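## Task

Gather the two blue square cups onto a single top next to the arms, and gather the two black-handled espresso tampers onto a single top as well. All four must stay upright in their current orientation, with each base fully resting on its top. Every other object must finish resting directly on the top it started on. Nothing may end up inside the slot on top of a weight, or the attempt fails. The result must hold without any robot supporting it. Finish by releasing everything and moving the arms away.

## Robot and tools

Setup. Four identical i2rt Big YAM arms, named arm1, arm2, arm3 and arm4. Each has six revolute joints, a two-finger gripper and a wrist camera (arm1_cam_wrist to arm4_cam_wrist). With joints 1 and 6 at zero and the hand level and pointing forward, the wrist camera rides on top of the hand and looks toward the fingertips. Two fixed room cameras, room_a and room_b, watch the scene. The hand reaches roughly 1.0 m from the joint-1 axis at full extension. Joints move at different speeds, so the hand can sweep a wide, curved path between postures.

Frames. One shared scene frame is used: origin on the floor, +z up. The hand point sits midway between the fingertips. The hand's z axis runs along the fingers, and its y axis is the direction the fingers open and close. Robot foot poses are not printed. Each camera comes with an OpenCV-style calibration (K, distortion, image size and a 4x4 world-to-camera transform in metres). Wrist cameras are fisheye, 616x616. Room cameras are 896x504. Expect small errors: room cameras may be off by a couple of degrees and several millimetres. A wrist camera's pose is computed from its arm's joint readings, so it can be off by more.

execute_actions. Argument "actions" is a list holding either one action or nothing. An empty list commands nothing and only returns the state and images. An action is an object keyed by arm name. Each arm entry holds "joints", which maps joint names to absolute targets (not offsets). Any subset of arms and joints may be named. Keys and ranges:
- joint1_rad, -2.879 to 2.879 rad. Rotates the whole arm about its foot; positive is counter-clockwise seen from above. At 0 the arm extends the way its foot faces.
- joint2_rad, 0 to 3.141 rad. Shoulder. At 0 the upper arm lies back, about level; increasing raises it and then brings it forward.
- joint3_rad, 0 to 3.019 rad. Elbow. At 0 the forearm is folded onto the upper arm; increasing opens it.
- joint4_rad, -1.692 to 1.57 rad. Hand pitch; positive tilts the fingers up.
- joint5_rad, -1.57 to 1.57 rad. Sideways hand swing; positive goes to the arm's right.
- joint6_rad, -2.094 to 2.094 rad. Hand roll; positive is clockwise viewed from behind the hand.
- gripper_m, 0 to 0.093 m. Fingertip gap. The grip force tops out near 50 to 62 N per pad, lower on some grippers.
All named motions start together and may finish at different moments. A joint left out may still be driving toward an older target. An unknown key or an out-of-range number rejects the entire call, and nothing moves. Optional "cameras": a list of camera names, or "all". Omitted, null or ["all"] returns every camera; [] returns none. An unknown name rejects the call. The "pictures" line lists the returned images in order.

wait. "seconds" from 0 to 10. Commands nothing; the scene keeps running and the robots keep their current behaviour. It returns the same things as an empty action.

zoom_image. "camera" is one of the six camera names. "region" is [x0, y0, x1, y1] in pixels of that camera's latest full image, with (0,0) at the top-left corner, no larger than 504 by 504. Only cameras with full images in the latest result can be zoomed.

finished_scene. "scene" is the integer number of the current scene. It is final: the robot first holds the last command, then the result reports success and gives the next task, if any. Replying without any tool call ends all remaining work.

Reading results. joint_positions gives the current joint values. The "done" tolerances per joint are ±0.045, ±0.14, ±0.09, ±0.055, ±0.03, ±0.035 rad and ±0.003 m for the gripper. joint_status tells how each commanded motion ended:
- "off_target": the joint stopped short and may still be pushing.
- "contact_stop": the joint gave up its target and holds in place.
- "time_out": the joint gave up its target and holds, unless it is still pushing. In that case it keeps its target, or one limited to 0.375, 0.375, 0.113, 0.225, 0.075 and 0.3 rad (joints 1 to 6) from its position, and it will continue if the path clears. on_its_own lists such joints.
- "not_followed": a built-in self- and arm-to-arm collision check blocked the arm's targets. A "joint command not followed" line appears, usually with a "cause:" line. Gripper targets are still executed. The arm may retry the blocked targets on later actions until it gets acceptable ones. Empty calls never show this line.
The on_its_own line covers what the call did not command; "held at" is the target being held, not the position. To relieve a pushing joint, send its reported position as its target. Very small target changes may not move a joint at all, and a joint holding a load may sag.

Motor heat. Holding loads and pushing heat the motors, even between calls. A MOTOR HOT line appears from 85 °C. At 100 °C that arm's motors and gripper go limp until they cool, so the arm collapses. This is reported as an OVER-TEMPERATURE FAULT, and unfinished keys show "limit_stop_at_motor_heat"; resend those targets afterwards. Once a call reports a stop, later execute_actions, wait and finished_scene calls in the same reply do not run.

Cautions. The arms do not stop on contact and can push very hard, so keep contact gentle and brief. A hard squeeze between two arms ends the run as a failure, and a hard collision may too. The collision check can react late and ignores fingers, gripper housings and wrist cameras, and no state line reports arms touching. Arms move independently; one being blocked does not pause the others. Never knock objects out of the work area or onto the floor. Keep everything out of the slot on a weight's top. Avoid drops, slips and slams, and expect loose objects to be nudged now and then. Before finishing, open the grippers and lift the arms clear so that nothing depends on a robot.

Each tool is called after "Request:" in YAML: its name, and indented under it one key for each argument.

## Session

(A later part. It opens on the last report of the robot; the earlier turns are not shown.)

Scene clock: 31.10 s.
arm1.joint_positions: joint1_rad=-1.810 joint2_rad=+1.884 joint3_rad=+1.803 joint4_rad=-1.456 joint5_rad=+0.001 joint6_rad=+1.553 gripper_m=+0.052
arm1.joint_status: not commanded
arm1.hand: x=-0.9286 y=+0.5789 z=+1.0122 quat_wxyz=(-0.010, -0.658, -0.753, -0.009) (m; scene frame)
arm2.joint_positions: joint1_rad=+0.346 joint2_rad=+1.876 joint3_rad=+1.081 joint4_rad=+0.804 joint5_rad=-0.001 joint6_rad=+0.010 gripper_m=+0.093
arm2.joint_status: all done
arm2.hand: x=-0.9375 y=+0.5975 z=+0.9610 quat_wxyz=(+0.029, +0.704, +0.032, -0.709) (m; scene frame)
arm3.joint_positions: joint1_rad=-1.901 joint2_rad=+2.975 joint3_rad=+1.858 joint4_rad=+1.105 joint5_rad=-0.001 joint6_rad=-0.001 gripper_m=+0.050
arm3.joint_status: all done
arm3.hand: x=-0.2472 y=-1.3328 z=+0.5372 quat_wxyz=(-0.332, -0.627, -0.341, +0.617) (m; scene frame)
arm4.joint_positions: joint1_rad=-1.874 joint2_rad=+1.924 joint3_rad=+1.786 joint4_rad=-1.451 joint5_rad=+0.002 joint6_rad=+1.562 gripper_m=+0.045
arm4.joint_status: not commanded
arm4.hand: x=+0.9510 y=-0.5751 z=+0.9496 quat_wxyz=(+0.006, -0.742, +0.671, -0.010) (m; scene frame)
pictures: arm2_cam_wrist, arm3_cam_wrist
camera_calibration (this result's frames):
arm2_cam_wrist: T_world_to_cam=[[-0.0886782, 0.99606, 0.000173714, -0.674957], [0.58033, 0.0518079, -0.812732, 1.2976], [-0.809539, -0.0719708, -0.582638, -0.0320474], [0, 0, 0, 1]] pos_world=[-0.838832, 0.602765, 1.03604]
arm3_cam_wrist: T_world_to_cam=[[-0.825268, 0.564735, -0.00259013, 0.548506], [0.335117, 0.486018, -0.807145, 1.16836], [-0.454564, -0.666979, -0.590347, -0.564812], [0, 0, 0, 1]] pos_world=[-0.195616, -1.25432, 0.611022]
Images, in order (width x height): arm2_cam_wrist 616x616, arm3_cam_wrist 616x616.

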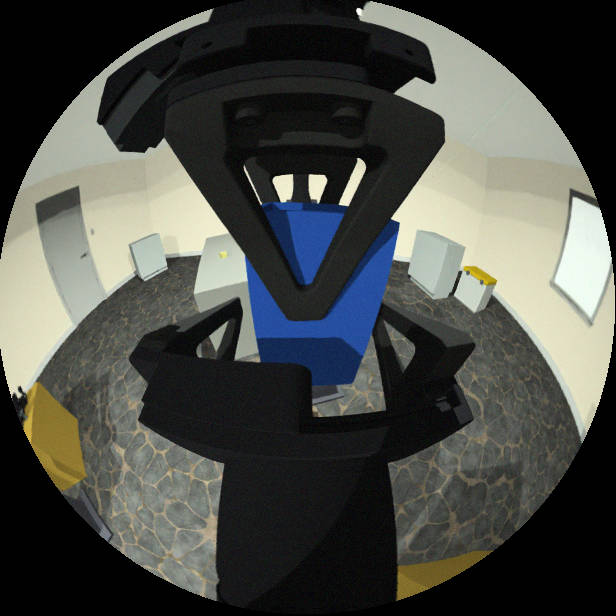

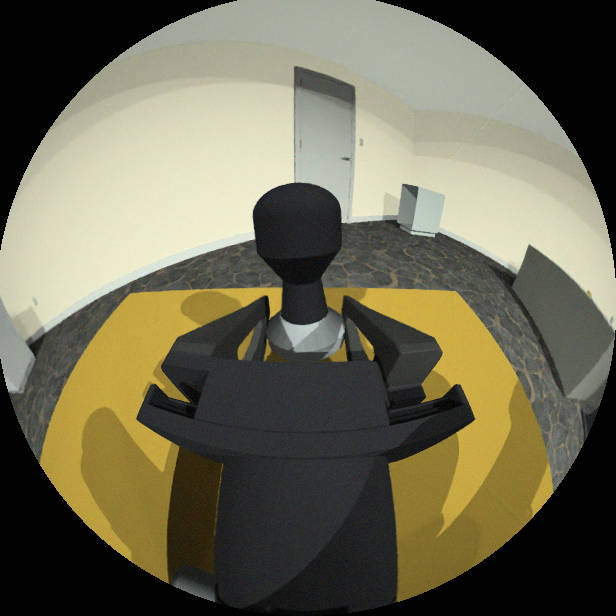

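Request:
execute_actions:
  actions:
    - {"arm3":{"joints":{"joint2_rad":2.955,"joint4_rad":0.98}},"arm2":{"joints":{"gripper_m":0}}}
  cameras: []

Request:
execute_actions:
  actions:
    - {"arm3":{"joints":{"gripper_m":0.085}},"arm1":{"joints":{"gripper_m":0.07}}}
  cameras: ["arm3_cam_wrist"]

Request:
execute_actions:
  actions:
    - {"arm3":{"joints":{"joint2_rad":2.75,"joint3_rad":1.5,"joint4_rad":1.2}},"arm1":{"joints":{"joint2_rad":1.66,"joint4_rad":-1.67}}}
  cameras: []

Request:
execute_actions:
  actions:
    - {"arm3":{"joints":{"joint2_rad":1.6,"joint3_rad":0.77,"joint4_rad":0.87,"gripper_m":0.093}},"arm2":{"joints":{"joint1_rad":-1.9}},"arm1":{"joints":{"joint1_rad":0}}}
  cameras: []

Request:
execute_actions:
  actions:
    - {"arm3":{"joints":{"joint1_rad":0.35}},"arm2":{"joints":{"joint2_rad":2.8,"joint3_rad":1.75,"joint4_rad":1.15}}}
  cameras: ["arm3_cam_wrist","arm2_cam_wrist"]

Scene clock: 32.77 s.
arm1.joint_positions: joint1_rad=-1.811 joint2_rad=+1.884 joint3_rad=+1.803 joint4_rad=-1.456 joint5_rad=+0.001 joint6_rad=+1.566 gripper_m=+0.052
arm1.joint_status: not commanded
arm1.hand: x=-0.9286 y=+0.5784 z=+1.0122 quat_wxyz=(-0.010, -0.664, -0.748, -0.009) (m; scene frame)
arm2.joint_positions: joint1_rad=+0.344 joint2_rad=+1.876 joint3_rad=+1.082 joint4_rad=+0.803 joint5_rad=-0.001 joint6_rad=+0.012 gripper_m=+0.054
arm2.joint_status: gripper_m off_target (ended at +0.054, target +0.000)
arm2.hand: x=-0.9378 y=+0.5994 z=+0.9611 quat_wxyz=(+0.029, +0.704, +0.031, -0.709) (m; scene frame)
arm3.joint_positions: joint1_rad=-1.901 joint2_rad=+2.953 joint3_rad=+1.858 joint4_rad=+1.012 joint5_rad=-0.001 joint6_rad=-0.001 gripper_m=+0.050
arm3.joint_status: all done
arm3.hand: x=-0.2508 y=-1.3382 z=+0.5314 quat_wxyz=(-0.319, -0.648, -0.352, +0.595) (m; scene frame)
arm4.joint_positions: joint1_rad=-1.874 joint2_rad=+1.924 joint3_rad=+1.786 joint4_rad=-1.451 joint5_rad=+0.002 joint6_rad=+1.562 gripper_m=+0.045
arm4.joint_status: not commanded
arm4.hand: x=+0.9510 y=-0.5751 z=+0.9496 quat_wxyz=(+0.006, -0.742, +0.671, -0.010) (m; scene frame)
pictures: none
No camera images: the call's "cameras" was empty. Leave "cameras" out to get every camera's image.

Scene clock: 33.47 s.
arm1.joint_positions: joint1_rad=-1.811 joint2_rad=+1.884 joint3_rad=+1.803 joint4_rad=-1.456 joint5_rad=+0.001 joint6_rad=+1.566 gripper_m=+0.070
arm1.joint_status: all done
arm1.hand: x=-0.9287 y=+0.5784 z=+1.0122 quat_wxyz=(-0.010, -0.664, -0.748, -0.009) (m; scene frame)
arm2.joint_positions: joint1_rad=+0.344 joint2_rad=+1.876 joint3_rad=+1.082 joint4_rad=+0.803 joint5_rad=-0.001 joint6_rad=+0.010 gripper_m=+0.054
arm2.joint_status: not commanded
arm2.hand: x=-0.9378 y=+0.5994 z=+0.9611 quat_wxyz=(+0.028, +0.704, +0.032, -0.709) (m; scene frame)
arm3.joint_positions: joint1_rad=-1.900 joint2_rad=+2.953 joint3_rad=+1.862 joint4_rad=+1.005 joint5_rad=-0.001 joint6_rad=-0.001 gripper_m=+0.085
arm3.joint_status: all done
arm3.hand: x=-0.2511 y=-1.3398 z=+0.5316 quat_wxyz=(-0.319, -0.649, -0.353, +0.594) (m; scene frame)
arm4.joint_positions: joint1_rad=-1.874 joint2_rad=+1.924 joint3_rad=+1.786 joint4_rad=-1.451 joint5_rad=+0.002 joint6_rad=+1.562 gripper_m=+0.045
arm4.joint_status: not commanded
arm4.hand: x=+0.9510 y=-0.5751 z=+0.9496 quat_wxyz=(+0.006, -0.742, +0.671, -0.010) (m; scene frame)
pictures: arm3_cam_wrist
camera_calibration (this result's frames):
arm3_cam_wrist: T_world_to_cam=[[-0.82546, 0.56446, -0.00114512, 0.54807], [0.366718, 0.53474, -0.761296, 1.21738], [-0.429109, -0.628839, -0.648404, -0.486103], [0, 0, 0, 1]] pos_world=[-0.202618, -1.26603, 0.612226]
Images, in order (width x height): arm3_cam_wrist 616x616.

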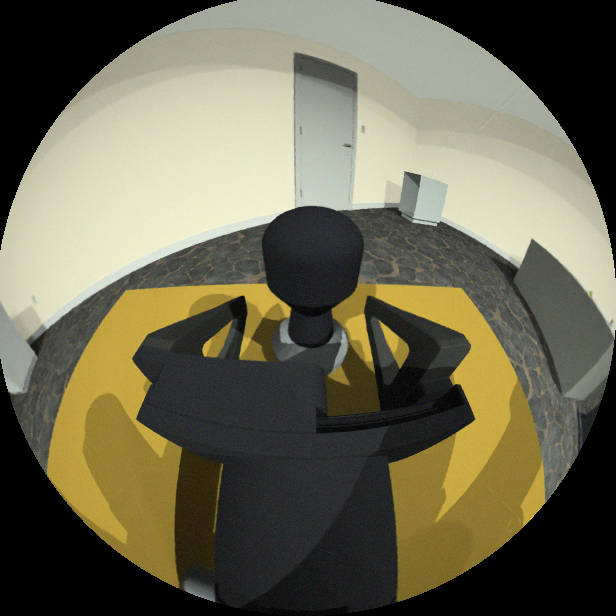

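Scene clock: 34.87 s.
arm1.joint_positions: joint1_rad=-1.810 joint2_rad=+1.637 joint3_rad=+1.806 joint4_rad=-1.658 joint5_rad=+0.002 joint6_rad=+1.566 gripper_m=+0.070
arm1.joint_status: all done
arm1.hand: x=-1.0078 y=+0.5694 z=+1.1428 quat_wxyz=(-0.026, -0.663, -0.747, -0.027) (m; scene frame)
arm2.joint_positions: joint1_rad=+0.343 joint2_rad=+1.876 joint3_rad=+1.113 joint4_rad=+0.802 joint5_rad=-0.001 joint6_rad=+0.010 gripper_m=+0.053
arm2.joint_status: not commanded
arm2.hand: x=-0.9461 y=+0.5990 z=+0.9768 quat_wxyz=(+0.028, +0.693, +0.031, -0.719) (m; scene frame)
arm3.joint_positions: joint1_rad=-1.900 joint2_rad=+2.747 joint3_rad=+1.500 joint4_rad=+1.178 joint5_rad=-0.001 joint6_rad=-0.001 gripper_m=+0.085
arm3.joint_status: all done
arm3.hand: x=-0.2163 y=-1.2872 z=+0.5918 quat_wxyz=(-0.322, -0.644, -0.350, +0.599) (m; scene frame)
arm4.joint_positions: joint1_rad=-1.874 joint2_rad=+1.924 joint3_rad=+1.786 joint4_rad=-1.451 joint5_rad=+0.002 joint6_rad=+1.562 gripper_m=+0.045
arm4.joint_status: not commanded
arm4.hand: x=+0.9510 y=-0.5751 z=+0.9496 quat_wxyz=(+0.006, -0.742, +0.671, -0.010) (m; scene frame)
pictures: none
No camera images: the call's "cameras" was empty. Leave "cameras" out to get every camera's image.

Scene clock: 37.03 s.
arm1.joint_positions: joint1_rad=+0.008 joint2_rad=+1.655 joint3_rad=+1.806 joint4_rad=-1.658 joint5_rad=+0.001 joint6_rad=+1.566 gripper_m=+0.070
arm1.joint_status: all done
arm1.hand: x=-1.6977 y=+0.9930 z=+1.1379 quat_wxyz=(+0.009, +0.182, -0.983, -0.032) (m; scene frame)
arm2.joint_positions: joint1_rad=-1.909 joint2_rad=+1.876 joint3_rad=+1.113 joint4_rad=+0.802 joint5_rad=+0.000 joint6_rad=+0.008 gripper_m=+0.053
arm2.joint_status: all done
arm2.hand: x=+0.1806 y=+1.2555 z=+0.9878 quat_wxyz=(-0.638, +0.317, -0.611, -0.344) (m; scene frame)
arm3.joint_positions: joint1_rad=-1.900 joint2_rad=+1.608 joint3_rad=+0.774 joint4_rad=+0.885 joint5_rad=-0.001 joint6_rad=-0.001 gripper_m=+0.093
arm3.joint_status: all done
arm3.hand: x=-0.1294 y=-1.1574 z=+0.9948 quat_wxyz=(-0.343, -0.606, -0.330, +0.637) (m; scene frame)
arm4.joint_positions: joint1_rad=-1.874 joint2_rad=+1.924 joint3_rad=+1.786 joint4_rad=-1.451 joint5_rad=+0.002 joint6_rad=+1.562 gripper_m=+0.045
arm4.joint_status: not commanded
arm4.hand: x=+0.9510 y=-0.5751 z=+0.9496 quat_wxyz=(+0.006, -0.742, +0.671, -0.010) (m; scene frame)
pictures: none
No camera images: the call's "cameras" was empty. Leave "cameras" out to get every camera's image.

Scene clock: 39.20 s.
arm1.joint_positions: joint1_rad=+0.008 joint2_rad=+1.655 joint3_rad=+1.806 joint4_rad=-1.658 joint5_rad=+0.001 joint6_rad=+1.566 gripper_m=+0.070
arm1.joint_status: not commanded
arm1.hand: x=-1.6977 y=+0.9930 z=+1.1379 quat_wxyz=(+0.009, +0.182, -0.983, -0.032) (m; scene frame)
arm2.joint_positions: joint1_rad=-1.909 joint2_rad=+2.831 joint3_rad=+1.718 joint4_rad=+1.131 joint5_rad=+0.000 joint6_rad=+0.008 gripper_m=+0.053
arm2.joint_status: all done
arm2.hand: x=+0.2349 y=+1.3404 z=+0.6163 quat_wxyz=(-0.632, +0.320, -0.617, -0.341) (m; scene frame)
arm3.joint_positions: joint1_rad=+0.357 joint2_rad=+1.608 joint3_rad=+0.774 joint4_rad=+0.885 joint5_rad=-0.001 joint6_rad=-0.001 gripper_m=+0.093
arm3.joint_status: all done
arm3.hand: x=+0.8059 y=-0.5865 z=+0.9983 quat_wxyz=(-0.724, +0.035, -0.688, -0.041) (m; scene frame)
arm4.joint_positions: joint1_rad=-1.874 joint2_rad=+1.924 joint3_rad=+1.786 joint4_rad=-1.451 joint5_rad=+0.002 joint6_rad=+1.562 gripper_m=+0.045
arm4.joint_status: not commanded
arm4.hand: x=+0.9510 y=-0.5751 z=+0.9496 quat_wxyz=(+0.006, -0.742, +0.671, -0.010) (m; scene frame)
pictures: arm2_cam_wrist, arm3_cam_wrist
camera_calibration (this result's frames):
arm2_cam_wrist: T_world_to_cam=[[0.827348, -0.561314, -0.0205595, 0.574268], [-0.329545, -0.45544, -0.827027, 1.20103], [0.454858, 0.691015, -0.561786, -0.562842], [0, 0, 0, 1]] pos_world=[0.176688, 1.25828, 0.688897]
arm3_cam_wrist: T_world_to_cam=[[0.0874125, -0.996067, -0.014477, -0.641778], [-0.531796, -0.0343707, -0.846175, 1.25728], [0.842349, 0.0816651, -0.532709, 0.0202588], [0, 0, 0, 1]] pos_world=[0.707649, -0.597694, 1.06538]
Images, in order (width x height): arm2_cam_wrist 616x616, arm3_cam_wrist 616x616.

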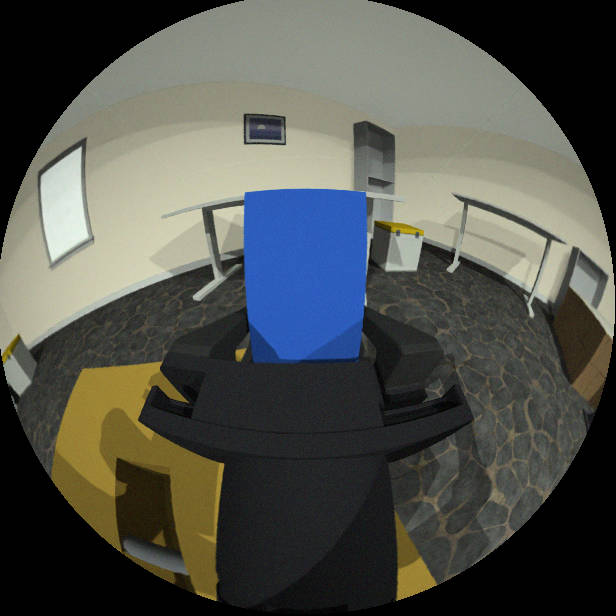

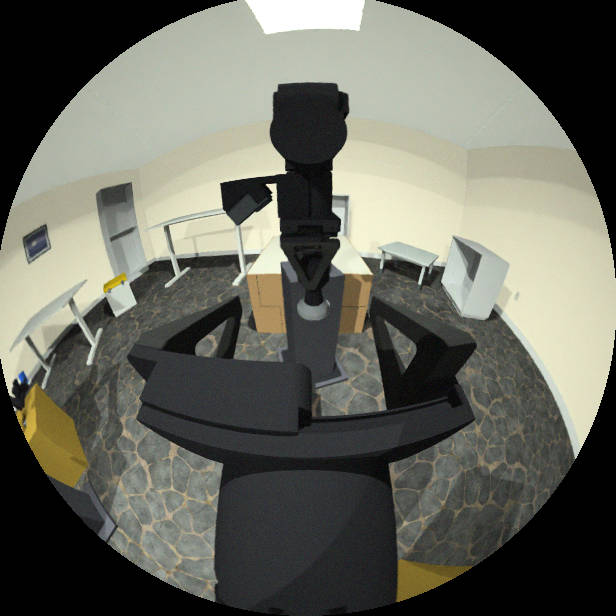

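Request:
execute_actions:
  actions:
    - {"arm3":{"joints":{"joint1_rad":0.34,"joint2_rad":1.86,"joint3_rad":0.95,"joint4_rad":0.95}},"arm2":{"joints":{"joint1_rad":-1.815}}}
  cameras: []

Request:
execute_actions:
  actions:
    - {"arm3":{"joints":{"joint2_rad":2.015,"joint3_rad":1.235,"joint4_rad":0.81}},"arm2":{"joints":{"joint2_rad":2.965,"joint4_rad":1.27}}}
  cameras: ["arm3_cam_wrist","arm2_cam_wrist"]

Scene clock: 41.20 s.
arm1.joint_positions: joint1_rad=+0.008 joint2_rad=+1.655 joint3_rad=+1.806 joint4_rad=-1.658 joint5_rad=+0.001 joint6_rad=+1.566 gripper_m=+0.070
arm1.joint_status: not commanded
arm1.hand: x=-1.6977 y=+0.9930 z=+1.1379 quat_wxyz=(+0.009, +0.182, -0.983, -0.032) (m; scene frame)
arm2.joint_positions: joint1_rad=-1.804 joint2_rad=+2.831 joint3_rad=+1.718 joint4_rad=+1.131 joint5_rad=+0.000 joint6_rad=+0.008 gripper_m=+0.053
arm2.joint_status: all done
arm2.hand: x=+0.1618 y=+1.3848 z=+0.6170 quat_wxyz=(-0.614, +0.352, -0.599, -0.373) (m; scene frame)
arm3.joint_positions: joint1_rad=+0.346 joint2_rad=+1.873 joint3_rad=+0.916 joint4_rad=+0.924 joint5_rad=-0.001 joint6_rad=-0.001 gripper_m=+0.093
arm3.joint_status: all done
arm3.hand: x=+0.8654 y=-0.5870 z=+0.9135 quat_wxyz=(-0.695, +0.033, -0.718, -0.035) (m; scene frame)
arm4.joint_positions: joint1_rad=-1.874 joint2_rad=+1.924 joint3_rad=+1.786 joint4_rad=-1.451 joint5_rad=+0.002 joint6_rad=+1.562 gripper_m=+0.045
arm4.joint_status: not commanded
arm4.hand: x=+0.9510 y=-0.5751 z=+0.9496 quat_wxyz=(+0.006, -0.742, +0.671, -0.010) (m; scene frame)
pictures: none
No camera images: the call's "cameras" was empty. Leave "cameras" out to get every camera's image.

Scene clock: 42.87 s.
arm1.joint_positions: joint1_rad=+0.008 joint2_rad=+1.655 joint3_rad=+1.806 joint4_rad=-1.658 joint5_rad=+0.001 joint6_rad=+1.566 gripper_m=+0.070
arm1.joint_status: not commanded
arm1.hand: x=-1.6977 y=+0.9930 z=+1.1379 quat_wxyz=(+0.009, +0.182, -0.983, -0.032) (m; scene frame)
arm2.joint_positions: joint1_rad=-1.804 joint2_rad=+2.971 joint3_rad=+1.735 joint4_rad=+1.251 joint5_rad=+0.000 joint6_rad=+0.008 gripper_m=+0.053
arm2.joint_status: all done
arm2.hand: x=+0.1430 y=+1.3507 z=+0.5436 quat_wxyz=(-0.613, +0.353, -0.601, -0.373) (m; scene frame)
arm3.joint_positions: joint1_rad=+0.346 joint2_rad=+2.024 joint3_rad=+1.195 joint4_rad=+0.824 joint5_rad=-0.001 joint6_rad=-0.001 gripper_m=+0.093
arm3.joint_status: all done
arm3.hand: x=+0.9525 y=-0.5787 z=+0.9203 quat_wxyz=(-0.705, +0.032, -0.708, -0.036) (m; scene frame)
arm4.joint_positions: joint1_rad=-1.874 joint2_rad=+1.924 joint3_rad=+1.786 joint4_rad=-1.451 joint5_rad=+0.002 joint6_rad=+1.562 gripper_m=+0.045
arm4.joint_status: not commanded
arm4.hand: x=+0.9510 y=-0.5751 z=+0.9496 quat_wxyz=(+0.006, -0.742, +0.671, -0.010) (m; scene frame)
pictures: arm2_cam_wrist, arm3_cam_wrist
camera_calibration (this result's frames):
arm2_cam_wrist: T_world_to_cam=[[0.8814, -0.471983, -0.0191508, 0.525435], [-0.28039, -0.490124, -0.825324, 1.15415], [0.380153, 0.73281, -0.564335, -0.613423], [0, 0, 0, 1]] pos_world=[0.0936884, 1.2632, 0.616434]
arm3_cam_wrist: T_world_to_cam=[[0.0759749, -0.99702, -0.0133956, -0.638603], [-0.579187, -0.0331916, -0.814519, 1.2862], [0.811647, 0.0696415, -0.579983, -0.0796043], [0, 0, 0, 1]] pos_world=[0.858081, -0.588465, 0.992913]
Images, in order (width x height): arm2_cam_wrist 616x616, arm3_cam_wrist 616x616.

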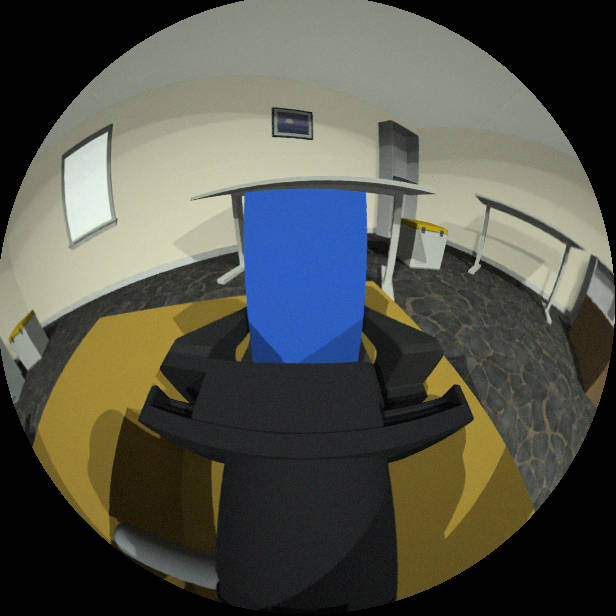

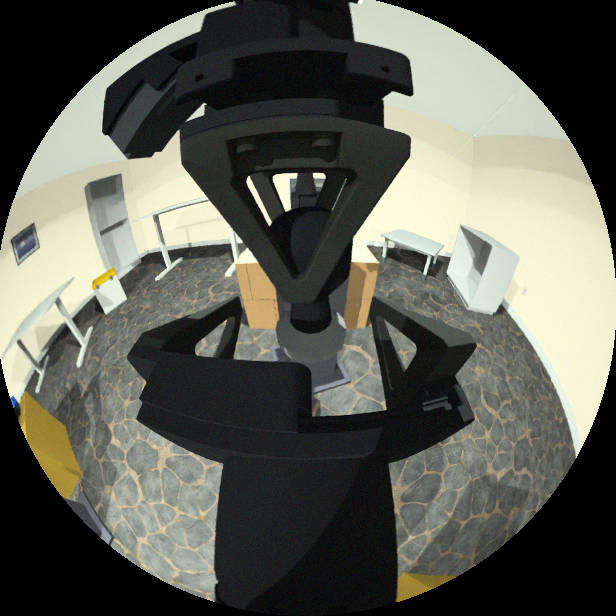

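Request:
execute_actions:
  actions:
    - {"arm3":{"joints":{"gripper_m":0}},"arm2":{"joints":{"joint4_rad":1.21}}}
  cameras: []

Request:
execute_actions:
  actions:
    - {"arm4":{"joints":{"gripper_m":0.064}},"arm2":{"joints":{"gripper_m":0.085}}}
  cameras: []

Request:
execute_actions:
  actions:
    - {"arm4":{"joints":{"joint2_rad":1.68,"joint4_rad":-1.67}},"arm2":{"joints":{"joint2_rad":2.8,"joint3_rad":1.4,"joint4_rad":1.38}}}
  cameras: []

Request:
execute_actions:
  actions:
    - {"arm3":{"joints":{"joint1_rad":-1.76}},"arm4":{"joints":{"joint1_rad":-0.8}},"arm2":{"joints":{"joint2_rad":1.6,"joint3_rad":0.77,"joint4_rad":0.87,"gripper_m":0.093}}}
  cameras: []

Request:
execute_actions:
  actions:
    - {"arm3":{"joints":{"joint2_rad":2.82,"joint3_rad":1.85,"joint4_rad":1.07}},"arm2":{"joints":{"joint1_rad":2.13}}}
  cameras: []

Request:
execute_actions:
  actions:
    - {"arm3":{"joints":{"joint2_rad":2.965,"joint3_rad":1.89,"joint4_rad":1.12}}}
  cameras: ["arm3_cam_wrist","room_a"]

Scene clock: 44.77 s.
arm1.joint_positions: joint1_rad=+0.008 joint2_rad=+1.655 joint3_rad=+1.806 joint4_rad=-1.658 joint5_rad=+0.001 joint6_rad=+1.566 gripper_m=+0.070
arm1.joint_status: not commanded
arm1.hand: x=-1.6977 y=+0.9930 z=+1.1379 quat_wxyz=(+0.009, +0.182, -0.983, -0.032) (m; scene frame)
arm2.joint_positions: joint1_rad=-1.804 joint2_rad=+2.971 joint3_rad=+1.735 joint4_rad=+1.215 joint5_rad=+0.000 joint6_rad=+0.008 gripper_m=+0.053
arm2.joint_status: all done
arm2.hand: x=+0.1430 y=+1.3508 z=+0.5347 quat_wxyz=(-0.602, +0.360, -0.612, -0.366) (m; scene frame)
arm3.joint_positions: joint1_rad=+0.344 joint2_rad=+2.024 joint3_rad=+1.195 joint4_rad=+0.823 joint5_rad=+0.001 joint6_rad=-0.001 gripper_m=+0.025
arm3.joint_status: gripper_m off_target (ended at +0.025, target +0.000)
arm3.hand: x=+0.9527 y=-0.5808 z=+0.9202 quat_wxyz=(-0.704, +0.031, -0.708, -0.034) (m; scene frame)
arm4.joint_positions: joint1_rad=-1.874 joint2_rad=+1.924 joint3_rad=+1.786 joint4_rad=-1.451 joint5_rad=+0.004 joint6_rad=+1.562 gripper_m=+0.045
arm4.joint_status: not commanded
arm4.hand: x=+0.9510 y=-0.5747 z=+0.9496 quat_wxyz=(+0.007, -0.742, +0.671, -0.009) (m; scene frame)
pictures: none
No camera images: the call's "cameras" was empty. Leave "cameras" out to get every camera's image.

Scene clock: 45.47 s.
arm1.joint_positions: joint1_rad=+0.008 joint2_rad=+1.655 joint3_rad=+1.806 joint4_rad=-1.658 joint5_rad=+0.001 joint6_rad=+1.566 gripper_m=+0.070
arm1.joint_status: not commanded
arm1.hand: x=-1.6977 y=+0.9930 z=+1.1379 quat_wxyz=(+0.009, +0.182, -0.983, -0.032) (m; scene frame)
arm2.joint_positions: joint1_rad=-1.804 joint2_rad=+2.971 joint3_rad=+1.735 joint4_rad=+1.215 joint5_rad=+0.000 joint6_rad=+0.008 gripper_m=+0.085
arm2.joint_status: all done
arm2.hand: x=+0.1430 y=+1.3508 z=+0.5347 quat_wxyz=(-0.602, +0.360, -0.612, -0.366) (m; scene frame)
arm3.joint_positions: joint1_rad=+0.344 joint2_rad=+2.030 joint3_rad=+1.195 joint4_rad=+0.810 joint5_rad=+0.001 joint6_rad=-0.001 gripper_m=+0.025
arm3.joint_status: not commanded
arm3.hand: x=+0.9527 y=-0.5807 z=+0.9124 quat_wxyz=(-0.698, +0.031, -0.715, -0.034) (m; scene frame)
arm4.joint_positions: joint1_rad=-1.874 joint2_rad=+1.919 joint3_rad=+1.786 joint4_rad=-1.451 joint5_rad=+0.003 joint6_rad=+1.562 gripper_m=+0.064
arm4.joint_status: all done
arm4.hand: x=+0.9514 y=-0.5750 z=+0.9526 quat_wxyz=(+0.005, -0.742, +0.671, -0.008) (m; scene frame)
pictures: none
No camera images: the call's "cameras" was empty. Leave "cameras" out to get every camera's image.

Scene clock: 46.70 s.
arm1.joint_positions: joint1_rad=+0.008 joint2_rad=+1.655 joint3_rad=+1.806 joint4_rad=-1.658 joint5_rad=+0.001 joint6_rad=+1.566 gripper_m=+0.070
arm1.joint_status: not commanded
arm1.hand: x=-1.6977 y=+0.9930 z=+1.1379 quat_wxyz=(+0.009, +0.182, -0.983, -0.032) (m; scene frame)
arm2.joint_positions: joint1_rad=-1.804 joint2_rad=+2.795 joint3_rad=+1.394 joint4_rad=+1.368 joint5_rad=+0.000 joint6_rad=+0.008 gripper_m=+0.085
arm2.joint_status: all done
arm2.hand: x=+0.1115 y=+1.2916 z=+0.5826 quat_wxyz=(-0.599, +0.362, -0.615, -0.364) (m; scene frame)
arm3.joint_positions: joint1_rad=+0.344 joint2_rad=+2.031 joint3_rad=+1.195 joint4_rad=+0.810 joint5_rad=+0.001 joint6_rad=-0.001 gripper_m=+0.025
arm3.joint_status: not commanded
arm3.hand: x=+0.9528 y=-0.5807 z=+0.9119 quat_wxyz=(-0.697, +0.031, -0.715, -0.034) (m; scene frame)
arm4.joint_positions: joint1_rad=-1.874 joint2_rad=+1.658 joint3_rad=+1.786 joint4_rad=-1.665 joint5_rad=+0.002 joint6_rad=+1.562 gripper_m=+0.064
arm4.joint_status: all done
arm4.hand: x=+1.0309 y=-0.5667 z=+1.0912 quat_wxyz=(-0.013, -0.741, +0.671, +0.008) (m; scene frame)
pictures: none
No camera images: the call's "cameras" was empty. Leave "cameras" out to get every camera's image.

Scene clock: 49.10 s.
arm1.joint_positions: joint1_rad=+0.008 joint2_rad=+1.655 joint3_rad=+1.806 joint4_rad=-1.658 joint5_rad=+0.001 joint6_rad=+1.566 gripper_m=+0.070
arm1.joint_status: not commanded
arm1.hand: x=-1.6977 y=+0.9930 z=+1.1379 quat_wxyz=(+0.009, +0.182, -0.983, -0.032) (m; scene frame)
arm2.joint_positions: joint1_rad=-1.804 joint2_rad=+1.603 joint3_rad=+0.767 joint4_rad=+0.878 joint5_rad=+0.000 joint6_rad=+0.008 gripper_m=+0.093
arm2.joint_status: all done
arm2.hand: x=+0.0601 y=+1.1901 z=+1.0040 quat_wxyz=(-0.621, +0.348, -0.592, -0.377) (m; scene frame)
arm3.joint_positions: joint1_rad=-1.758 joint2_rad=+2.035 joint3_rad=+1.195 joint4_rad=+0.810 joint5_rad=+0.001 joint6_rad=-0.001 gripper_m=+0.025
arm3.joint_status: all done
arm3.hand: x=-0.1167 y=-1.3317 z=+0.9039 quat_wxyz=(-0.371, -0.607, -0.387, +0.587) (m; scene frame)
arm4.joint_positions: joint1_rad=-0.800 joint2_rad=+1.669 joint3_rad=+1.786 joint4_rad=-1.665 joint5_rad=-0.002 joint6_rad=+1.562 gripper_m=+0.064
arm4.joint_status: all done
arm4.hand: x=+1.3368 y=-0.9910 z=+1.0902 quat_wxyz=(-0.014, -0.980, +0.197, -0.002) (m; scene frame)
pictures: none
No camera images: the call's "cameras" was empty. Leave "cameras" out to get every camera's image.

Scene clock: 52.10 s.
arm1.joint_positions: joint1_rad=+0.008 joint2_rad=+1.655 joint3_rad=+1.806 joint4_rad=-1.658 joint5_rad=+0.001 joint6_rad=+1.566 gripper_m=+0.070
arm1.joint_status: not commanded
arm1.hand: x=-1.6977 y=+0.9930 z=+1.1379 quat_wxyz=(+0.009, +0.182, -0.983, -0.032) (m; scene frame)
arm2.joint_positions: joint1_rad=+2.131 joint2_rad=+1.603 joint3_rad=+0.767 joint4_rad=+0.877 joint5_rad=+0.000 joint6_rad=+0.008 gripper_m=+0.093
arm2.joint_status: all done
arm2.hand: x=-0.0480 y=+0.0814 z=+0.9866 quat_wxyz=(+0.579, +0.418, +0.559, -0.421) (m; scene frame)
arm3.joint_positions: joint1_rad=-1.758 joint2_rad=+2.875 joint3_rad=+1.799 joint4_rad=+1.031 joint5_rad=+0.001 joint6_rad=-0.002 gripper_m=+0.025
arm3.joint_status: all done
arm3.hand: x=-0.1504 y=-1.4012 z=+0.5741 quat_wxyz=(-0.368, -0.611, -0.390, +0.582) (m; scene frame)
arm4.joint_positions: joint1_rad=-0.800 joint2_rad=+1.669 joint3_rad=+1.786 joint4_rad=-1.665 joint5_rad=-0.002 joint6_rad=+1.562 gripper_m=+0.064
arm4.joint_status: not commanded
arm4.hand: x=+1.3368 y=-0.9910 z=+1.0902 quat_wxyz=(-0.014, -0.980, +0.197, -0.002) (m; scene frame)
pictures: none
No camera images: the call's "cameras" was empty. Leave "cameras" out to get every camera's image.

Scene clock: 52.93 s.
arm1.joint_positions: joint1_rad=+0.008 joint2_rad=+1.655 joint3_rad=+1.806 joint4_rad=-1.658 joint5_rad=+0.001 joint6_rad=+1.566 gripper_m=+0.070
arm1.joint_status: not commanded
arm1.hand: x=-1.6977 y=+0.9930 z=+1.1379 quat_wxyz=(+0.009, +0.182, -0.983, -0.032) (m; scene frame)
arm2.joint_positions: joint1_rad=+2.131 joint2_rad=+1.603 joint3_rad=+0.767 joint4_rad=+0.877 joint5_rad=+0.000 joint6_rad=+0.008 gripper_m=+0.093
arm2.joint_status: not commanded
arm2.hand: x=-0.0480 y=+0.0814 z=+0.9866 quat_wxyz=(+0.579, +0.418, +0.559, -0.421) (m; scene frame)
arm3.joint_positions: joint1_rad=-1.758 joint2_rad=+2.971 joint3_rad=+1.856 joint4_rad=+1.095 joint5_rad=+0.001 joint6_rad=-0.002 gripper_m=+0.025
arm3.joint_status: all done
arm3.hand: x=-0.1455 y=-1.3907 z=+0.5370 quat_wxyz=(-0.373, -0.603, -0.385, +0.590) (m; scene frame)
arm4.joint_positions: joint1_rad=-0.800 joint2_rad=+1.669 joint3_rad=+1.786 joint4_rad=-1.665 joint5_rad=-0.002 joint6_rad=+1.562 gripper_m=+0.064
arm4.joint_status: not commanded
arm4.hand: x=+1.3368 y=-0.9910 z=+1.0902 quat_wxyz=(-0.014, -0.980, +0.197, -0.002) (m; scene frame)
pictures: arm3_cam_wrist, room_a
camera_calibration (this result's frames):
arm3_cam_wrist: T_world_to_cam=[[-0.896663, 0.442706, -0.0024525, 0.484935], [0.265742, 0.533789, -0.802777, 1.21626], [-0.354085, -0.720472, -0.596275, -0.613895], [0, 0, 0, 1]] pos_world=[-0.105758, -1.3062, 0.611522]
Images, in order (width x height): arm3_cam_wrist 616x616, room_a 896x504.

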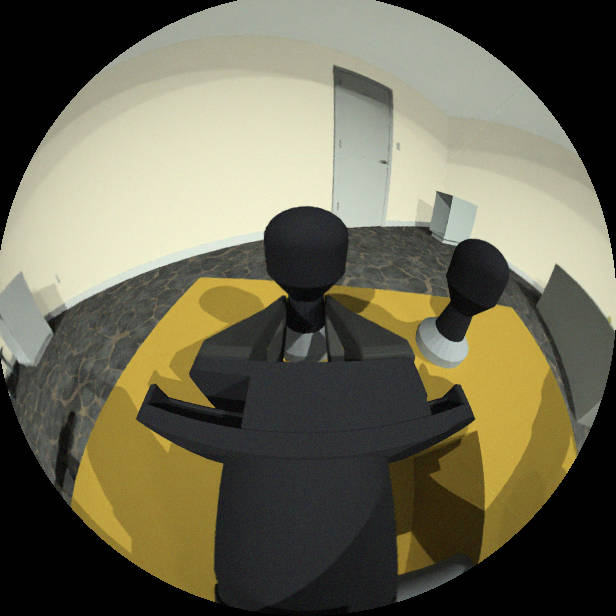

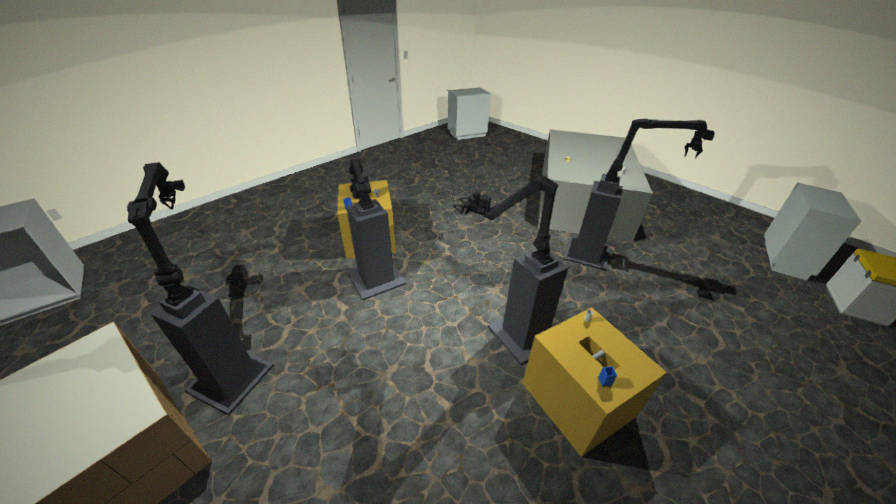

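Request:
execute_actions:
  actions:
    - {"arm3":{"joints":{"gripper_m":0.07}}}
  cameras: []

Request:
execute_actions:
  actions:
    - {"arm3":{"joints":{"joint2_rad":2.75,"joint3_rad":1.5,"joint4_rad":1.22}}}
  cameras: []

Request:
execute_actions:
  actions:
    - {"arm3":{"joints":{"joint2_rad":2.3,"joint3_rad":1.2,"joint4_rad":0.5}}}
  cameras: []

Request:
execute_actions:
  actions:
    - {"arm3":{"joints":{"joint1_rad":-1.55,"joint2_rad":1.8,"joint3_rad":1.06,"joint4_rad":-0.82,"gripper_m":0.093}}}
  cameras: ["arm3_cam_wrist"]

Scene clock: 54.27 s.
arm1.joint_positions: joint1_rad=+0.008 joint2_rad=+1.655 joint3_rad=+1.806 joint4_rad=-1.658 joint5_rad=+0.001 joint6_rad=+1.566 gripper_m=+0.070
arm1.joint_status: not commanded
arm1.hand: x=-1.6977 y=+0.9930 z=+1.1379 quat_wxyz=(+0.009, +0.182, -0.983, -0.032) (m; scene frame)
arm2.joint_positions: joint1_rad=+2.131 joint2_rad=+1.603 joint3_rad=+0.767 joint4_rad=+0.877 joint5_rad=+0.000 joint6_rad=+0.008 gripper_m=+0.093
arm2.joint_status: not commanded
arm2.hand: x=-0.0480 y=+0.0814 z=+0.9866 quat_wxyz=(+0.579, +0.418, +0.559, -0.421) (m; scene frame)
arm3.joint_positions: joint1_rad=-1.758 joint2_rad=+2.971 joint3_rad=+1.856 joint4_rad=+1.095 joint5_rad=+0.001 joint6_rad=-0.002 gripper_m=+0.070
arm3.joint_status: all done
arm3.hand: x=-0.1455 y=-1.3907 z=+0.5370 quat_wxyz=(-0.373, -0.603, -0.385, +0.590) (m; scene frame)
arm4.joint_positions: joint1_rad=-0.800 joint2_rad=+1.669 joint3_rad=+1.786 joint4_rad=-1.665 joint5_rad=-0.002 joint6_rad=+1.562 gripper_m=+0.064
arm4.joint_status: not commanded
arm4.hand: x=+1.3368 y=-0.9910 z=+1.0902 quat_wxyz=(-0.014, -0.980, +0.197, -0.002) (m; scene frame)
pictures: none
No camera images: the call's "cameras" was empty. Leave "cameras" out to get every camera's image.

Scene clock: 55.43 s.
arm1.joint_positions: joint1_rad=+0.008 joint2_rad=+1.655 joint3_rad=+1.806 joint4_rad=-1.658 joint5_rad=+0.001 joint6_rad=+1.566 gripper_m=+0.070
arm1.joint_status: not commanded
arm1.hand: x=-1.6977 y=+0.9930 z=+1.1379 quat_wxyz=(+0.009, +0.182, -0.983, -0.032) (m; scene frame)
arm2.joint_positions: joint1_rad=+2.131 joint2_rad=+1.603 joint3_rad=+0.767 joint4_rad=+0.877 joint5_rad=+0.000 joint6_rad=+0.008 gripper_m=+0.093
arm2.joint_status: not commanded
arm2.hand: x=-0.0480 y=+0.0814 z=+0.9866 quat_wxyz=(+0.579, +0.418, +0.559, -0.421) (m; scene frame)
arm3.joint_positions: joint1_rad=-1.758 joint2_rad=+2.747 joint3_rad=+1.500 joint4_rad=+1.200 joint5_rad=+0.001 joint6_rad=-0.002 gripper_m=+0.070
arm3.joint_status: all done
arm3.hand: x=-0.1218 y=-1.3405 z=+0.5969 quat_wxyz=(-0.368, -0.611, -0.391, +0.582) (m; scene frame)
arm4.joint_positions: joint1_rad=-0.800 joint2_rad=+1.669 joint3_rad=+1.786 joint4_rad=-1.665 joint5_rad=-0.002 joint6_rad=+1.562 gripper_m=+0.064
arm4.joint_status: not commanded
arm4.hand: x=+1.3368 y=-0.9910 z=+1.0902 quat_wxyz=(-0.014, -0.980, +0.197, -0.002) (m; scene frame)
pictures: none
No camera images: the call's "cameras" was empty. Leave "cameras" out to get every camera's image.

Scene clock: 56.83 s.
arm1.joint_positions: joint1_rad=+0.008 joint2_rad=+1.655 joint3_rad=+1.806 joint4_rad=-1.658 joint5_rad=+0.001 joint6_rad=+1.566 gripper_m=+0.070
arm1.joint_status: not commanded
arm1.hand: x=-1.6977 y=+0.9930 z=+1.1379 quat_wxyz=(+0.009, +0.182, -0.983, -0.032) (m; scene frame)
arm2.joint_positions: joint1_rad=+2.131 joint2_rad=+1.603 joint3_rad=+0.767 joint4_rad=+0.877 joint5_rad=+0.000 joint6_rad=+0.008 gripper_m=+0.093
arm2.joint_status: not commanded
arm2.hand: x=-0.0480 y=+0.0814 z=+0.9866 quat_wxyz=(+0.579, +0.418, +0.559, -0.421) (m; scene frame)
arm3.joint_positions: joint1_rad=-1.758 joint2_rad=+2.293 joint3_rad=+1.202 joint4_rad=+0.515 joint5_rad=+0.001 joint6_rad=-0.002 gripper_m=+0.070
arm3.joint_status: all done
arm3.hand: x=-0.0967 y=-1.2872 z=+0.6543 quat_wxyz=(-0.253, -0.742, -0.474, +0.402) (m; scene frame)
arm4.joint_positions: joint1_rad=-0.800 joint2_rad=+1.669 joint3_rad=+1.786 joint4_rad=-1.665 joint5_rad=-0.002 joint6_rad=+1.562 gripper_m=+0.064
arm4.joint_status: not commanded
arm4.hand: x=+1.3368 y=-0.9910 z=+1.0902 quat_wxyz=(-0.014, -0.980, +0.197, -0.002) (m; scene frame)
pictures: none
No camera images: the call's "cameras" was empty. Leave "cameras" out to get every camera's image.

Scene clock: 58.53 s.
arm1.joint_positions: joint1_rad=+0.008 joint2_rad=+1.655 joint3_rad=+1.806 joint4_rad=-1.658 joint5_rad=+0.001 joint6_rad=+1.566 gripper_m=+0.070
arm1.joint_status: not commanded
arm1.hand: x=-1.6977 y=+0.9930 z=+1.1379 quat_wxyz=(+0.009, +0.182, -0.983, -0.032) (m; scene frame)
arm2.joint_positions: joint1_rad=+2.131 joint2_rad=+1.603 joint3_rad=+0.767 joint4_rad=+0.877 joint5_rad=+0.000 joint6_rad=+0.008 gripper_m=+0.093
arm2.joint_status: not commanded
arm2.hand: x=-0.0480 y=+0.0814 z=+0.9866 quat_wxyz=(+0.579, +0.418, +0.559, -0.421) (m; scene frame)
arm3.joint_positions: joint1_rad=-1.554 joint2_rad=+1.798 joint3_rad=+1.050 joint4_rad=-0.804 joint5_rad=-0.001 joint6_rad=-0.002 gripper_m=+0.093
arm3.joint_status: all done
arm3.hand: x=+0.0966 y=-1.0940 z=+0.7374 quat_wxyz=(-0.004, -0.784, -0.620, +0.005) (m; scene frame)
arm4.joint_positions: joint1_rad=-0.800 joint2_rad=+1.669 joint3_rad=+1.786 joint4_rad=-1.665 joint5_rad=-0.002 joint6_rad=+1.562 gripper_m=+0.064
arm4.joint_status: not commanded
arm4.hand: x=+1.3368 y=-0.9910 z=+1.0902 quat_wxyz=(-0.014, -0.980, +0.197, -0.002) (m; scene frame)
pictures: arm3_cam_wrist
camera_calibration (this result's frames):
arm3_cam_wrist: T_world_to_cam=[[-0.971065, 0.237953, 0.0202593, 0.337693], [0.207345, 0.797978, 0.565896, 0.439818], [0.11849, 0.553723, -0.824227, 1.32157], [0, 0, 0, 1]] pos_world=[0.0801354, -1.1631, 0.833538]
Images, in order (width x height): arm3_cam_wrist 616x616.

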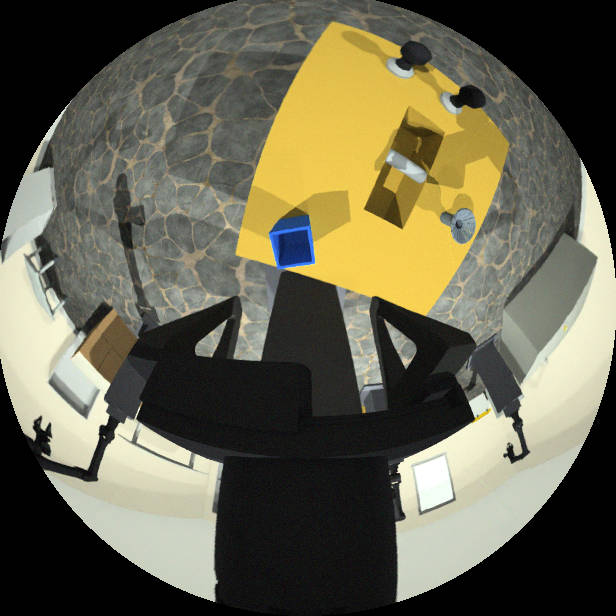

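Request:
execute_actions:
  actions:
    - {"arm3":{"joints":{"joint1_rad":-1.515,"joint2_rad":2.135,"joint3_rad":1.065,"joint4_rad":-0.46}}}
  cameras: ["arm3_cam_wrist"]

Request:
execute_actions:
  actions:
    - {"arm3":{"joints":{"gripper_m":0}}}
  cameras: []

Request:
execute_actions:
  actions:
    - {"arm3":{"joints":{"joint2_rad":1.8,"joint3_rad":1.25,"joint4_rad":-1.02}}}
  cameras: []

Request:
execute_actions:
  actions:
    - {"arm3":{"joints":{"joint1_rad":2.125,"joint2_rad":1.89,"joint3_rad":1.82,"joint4_rad":-1.44,"joint6_rad":1.57}},"arm2":{"joints":{"joint2_rad":1.94,"joint3_rad":0.93,"joint4_rad":1.04}}}
  cameras: ["arm2_cam_wrist"]

Scene clock: 60.57 s.
arm1.joint_positions: joint1_rad=+0.008 joint2_rad=+1.655 joint3_rad=+1.806 joint4_rad=-1.658 joint5_rad=+0.001 joint6_rad=+1.566 gripper_m=+0.070
arm1.joint_status: not commanded
arm1.hand: x=-1.6977 y=+0.9930 z=+1.1379 quat_wxyz=(+0.009, +0.182, -0.983, -0.032) (m; scene frame)
arm2.joint_positions: joint1_rad=+2.131 joint2_rad=+1.603 joint3_rad=+0.767 joint4_rad=+0.877 joint5_rad=+0.000 joint6_rad=+0.008 gripper_m=+0.093
arm2.joint_status: not commanded
arm2.hand: x=-0.0480 y=+0.0814 z=+0.9866 quat_wxyz=(+0.579, +0.418, +0.559, -0.421) (m; scene frame)
arm3.joint_positions: joint1_rad=-1.515 joint2_rad=+2.157 joint3_rad=+1.050 joint4_rad=-0.477 joint5_rad=-0.001 joint6_rad=-0.002 gripper_m=+0.093
arm3.joint_status: all done
arm3.hand: x=+0.1147 y=-1.0944 z=+0.5797 quat_wxyz=(+0.007, -0.772, -0.636, -0.008) (m; scene frame)
arm4.joint_positions: joint1_rad=-0.800 joint2_rad=+1.669 joint3_rad=+1.786 joint4_rad=-1.665 joint5_rad=-0.002 joint6_rad=+1.562 gripper_m=+0.064
arm4.joint_status: not commanded
arm4.hand: x=+1.3368 y=-0.9910 z=+1.0902 quat_wxyz=(-0.014, -0.980, +0.197, -0.002) (m; scene frame)
pictures: arm3_cam_wrist
camera_calibration (this result's frames):
arm3_cam_wrist: T_world_to_cam=[[-0.979784, 0.199036, 0.0202024, 0.316892], [0.1721, 0.787061, 0.592382, 0.502361], [0.102005, 0.583883, -0.805404, 1.21359], [0, 0, 0, 1]] pos_world=[0.100238, -1.16706, 0.673439]
Images, in order (width x height): arm3_cam_wrist 616x616.

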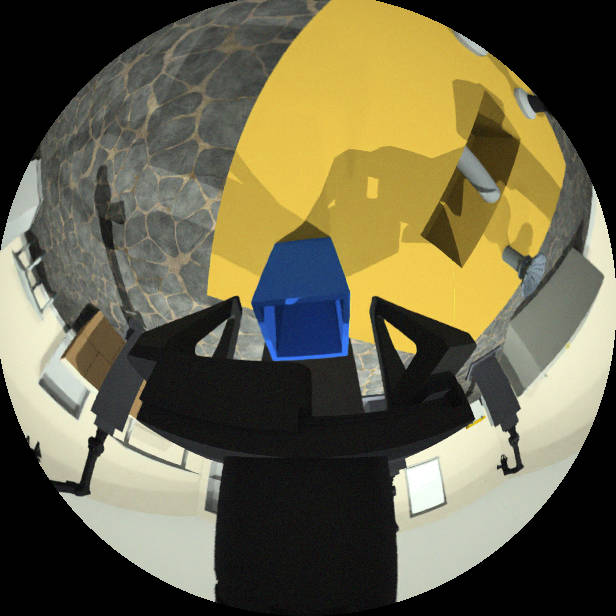

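Scene clock: 61.27 s.
arm1.joint_positions: joint1_rad=+0.008 joint2_rad=+1.655 joint3_rad=+1.806 joint4_rad=-1.658 joint5_rad=+0.001 joint6_rad=+1.566 gripper_m=+0.070
arm1.joint_status: not commanded
arm1.hand: x=-1.6977 y=+0.9930 z=+1.1379 quat_wxyz=(+0.009, +0.182, -0.983, -0.032) (m; scene frame)
arm2.joint_positions: joint1_rad=+2.131 joint2_rad=+1.603 joint3_rad=+0.767 joint4_rad=+0.877 joint5_rad=+0.000 joint6_rad=+0.008 gripper_m=+0.093
arm2.joint_status: not commanded
arm2.hand: x=-0.0480 y=+0.0814 z=+0.9866 quat_wxyz=(+0.579, +0.418, +0.559, -0.421) (m; scene frame)
arm3.joint_positions: joint1_rad=-1.515 joint2_rad=+2.157 joint3_rad=+1.050 joint4_rad=-0.477 joint5_rad=-0.001 joint6_rad=-0.001 gripper_m=+0.054
arm3.joint_status: gripper_m off_target (ended at +0.054, target +0.000)
arm3.hand: x=+0.1146 y=-1.0944 z=+0.5797 quat_wxyz=(+0.007, -0.772, -0.636, -0.008) (m; scene frame)
arm4.joint_positions: joint1_rad=-0.800 joint2_rad=+1.669 joint3_rad=+1.786 joint4_rad=-1.665 joint5_rad=-0.002 joint6_rad=+1.562 gripper_m=+0.064
arm4.joint_status: not commanded
arm4.hand: x=+1.3368 y=-0.9910 z=+1.0902 quat_wxyz=(-0.014, -0.980, +0.197, -0.002) (m; scene frame)
pictures: none
No camera images: the call's "cameras" was empty. Leave "cameras" out to get every camera's image.

Scene clock: 62.57 s.
arm1.joint_positions: joint1_rad=+0.008 joint2_rad=+1.655 joint3_rad=+1.806 joint4_rad=-1.658 joint5_rad=+0.001 joint6_rad=+1.566 gripper_m=+0.070
arm1.joint_status: not commanded
arm1.hand: x=-1.6977 y=+0.9930 z=+1.1379 quat_wxyz=(+0.009, +0.182, -0.983, -0.032) (m; scene frame)
arm2.joint_positions: joint1_rad=+2.131 joint2_rad=+1.603 joint3_rad=+0.767 joint4_rad=+0.877 joint5_rad=+0.000 joint6_rad=+0.008 gripper_m=+0.093
arm2.joint_status: not commanded
arm2.hand: x=-0.0480 y=+0.0814 z=+0.9866 quat_wxyz=(+0.579, +0.418, +0.559, -0.421) (m; scene frame)
arm3.joint_positions: joint1_rad=-1.515 joint2_rad=+1.803 joint3_rad=+1.238 joint4_rad=-1.005 joint5_rad=-0.001 joint6_rad=-0.001 gripper_m=+0.054
arm3.joint_status: all done
arm3.hand: x=+0.1064 y=-1.1376 z=+0.7916 quat_wxyz=(+0.002, -0.772, -0.636, -0.002) (m; scene frame)
arm4.joint_positions: joint1_rad=-0.800 joint2_rad=+1.669 joint3_rad=+1.786 joint4_rad=-1.665 joint5_rad=-0.002 joint6_rad=+1.562 gripper_m=+0.064
arm4.joint_status: not commanded
arm4.hand: x=+1.3368 y=-0.9910 z=+1.0902 quat_wxyz=(-0.014, -0.980, +0.197, -0.002) (m; scene frame)
pictures: none
No camera images: the call's "cameras" was empty. Leave "cameras" out to get every camera's image.

Scene clock: 65.70 s.
arm1.joint_positions: joint1_rad=+0.008 joint2_rad=+1.655 joint3_rad=+1.806 joint4_rad=-1.658 joint5_rad=+0.001 joint6_rad=+1.566 gripper_m=+0.070
arm1.joint_status: not commanded
arm1.hand: x=-1.6977 y=+0.9930 z=+1.1379 quat_wxyz=(+0.009, +0.182, -0.983, -0.032) (m; scene frame)
arm2.joint_positions: joint1_rad=+2.131 joint2_rad=+1.944 joint3_rad=+0.916 joint4_rad=+1.025 joint5_rad=+0.000 joint6_rad=+0.008 gripper_m=+0.093
arm2.joint_status: all done
arm2.hand: x=-0.0294 y=+0.0232 z=+0.8830 quat_wxyz=(+0.567, +0.427, +0.571, -0.412) (m; scene frame)
arm3.joint_positions: joint1_rad=+2.127 joint2_rad=+1.917 joint3_rad=+1.790 joint4_rad=-1.424 joint5_rad=-0.002 joint6_rad=+1.559 gripper_m=+0.053
arm3.joint_status: all done
arm3.hand: x=+0.0233 y=-0.0799 z=+0.9351 quat_wxyz=(+0.002, +0.158, -0.987, -0.013) (m; scene frame)
arm4.joint_positions: joint1_rad=-0.800 joint2_rad=+1.669 joint3_rad=+1.786 joint4_rad=-1.665 joint5_rad=-0.002 joint6_rad=+1.562 gripper_m=+0.064
arm4.joint_status: not commanded
arm4.hand: x=+1.3368 y=-0.9910 z=+1.0902 quat_wxyz=(-0.014, -0.980, +0.197, -0.002) (m; scene frame)
pictures: arm2_cam_wrist
camera_calibration (this result's frames):
arm2_cam_wrist: T_world_to_cam=[[-0.954877, -0.296451, -0.018083, -0.00172522], [-0.16459, 0.578863, -0.798641, 0.690346], [0.247226, -0.759628, -0.601536, 0.68009], [0, 0, 0, 1]] pos_world=[-0.0561595, 0.116489, 0.960406]
Images, in order (width x height): arm2_cam_wrist 616x616.

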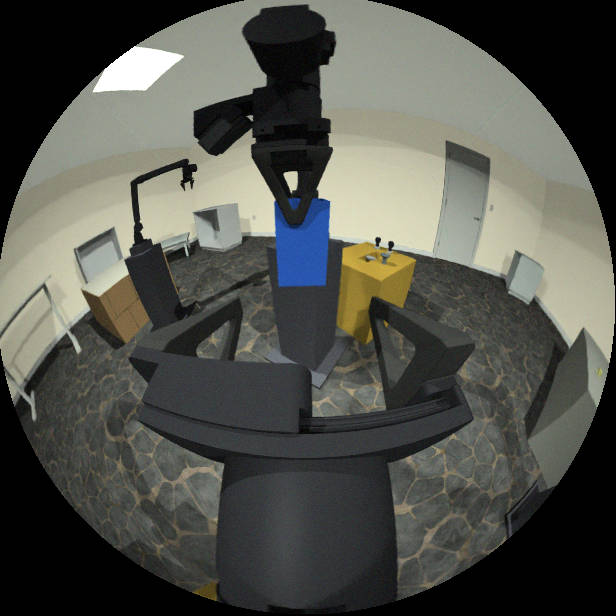

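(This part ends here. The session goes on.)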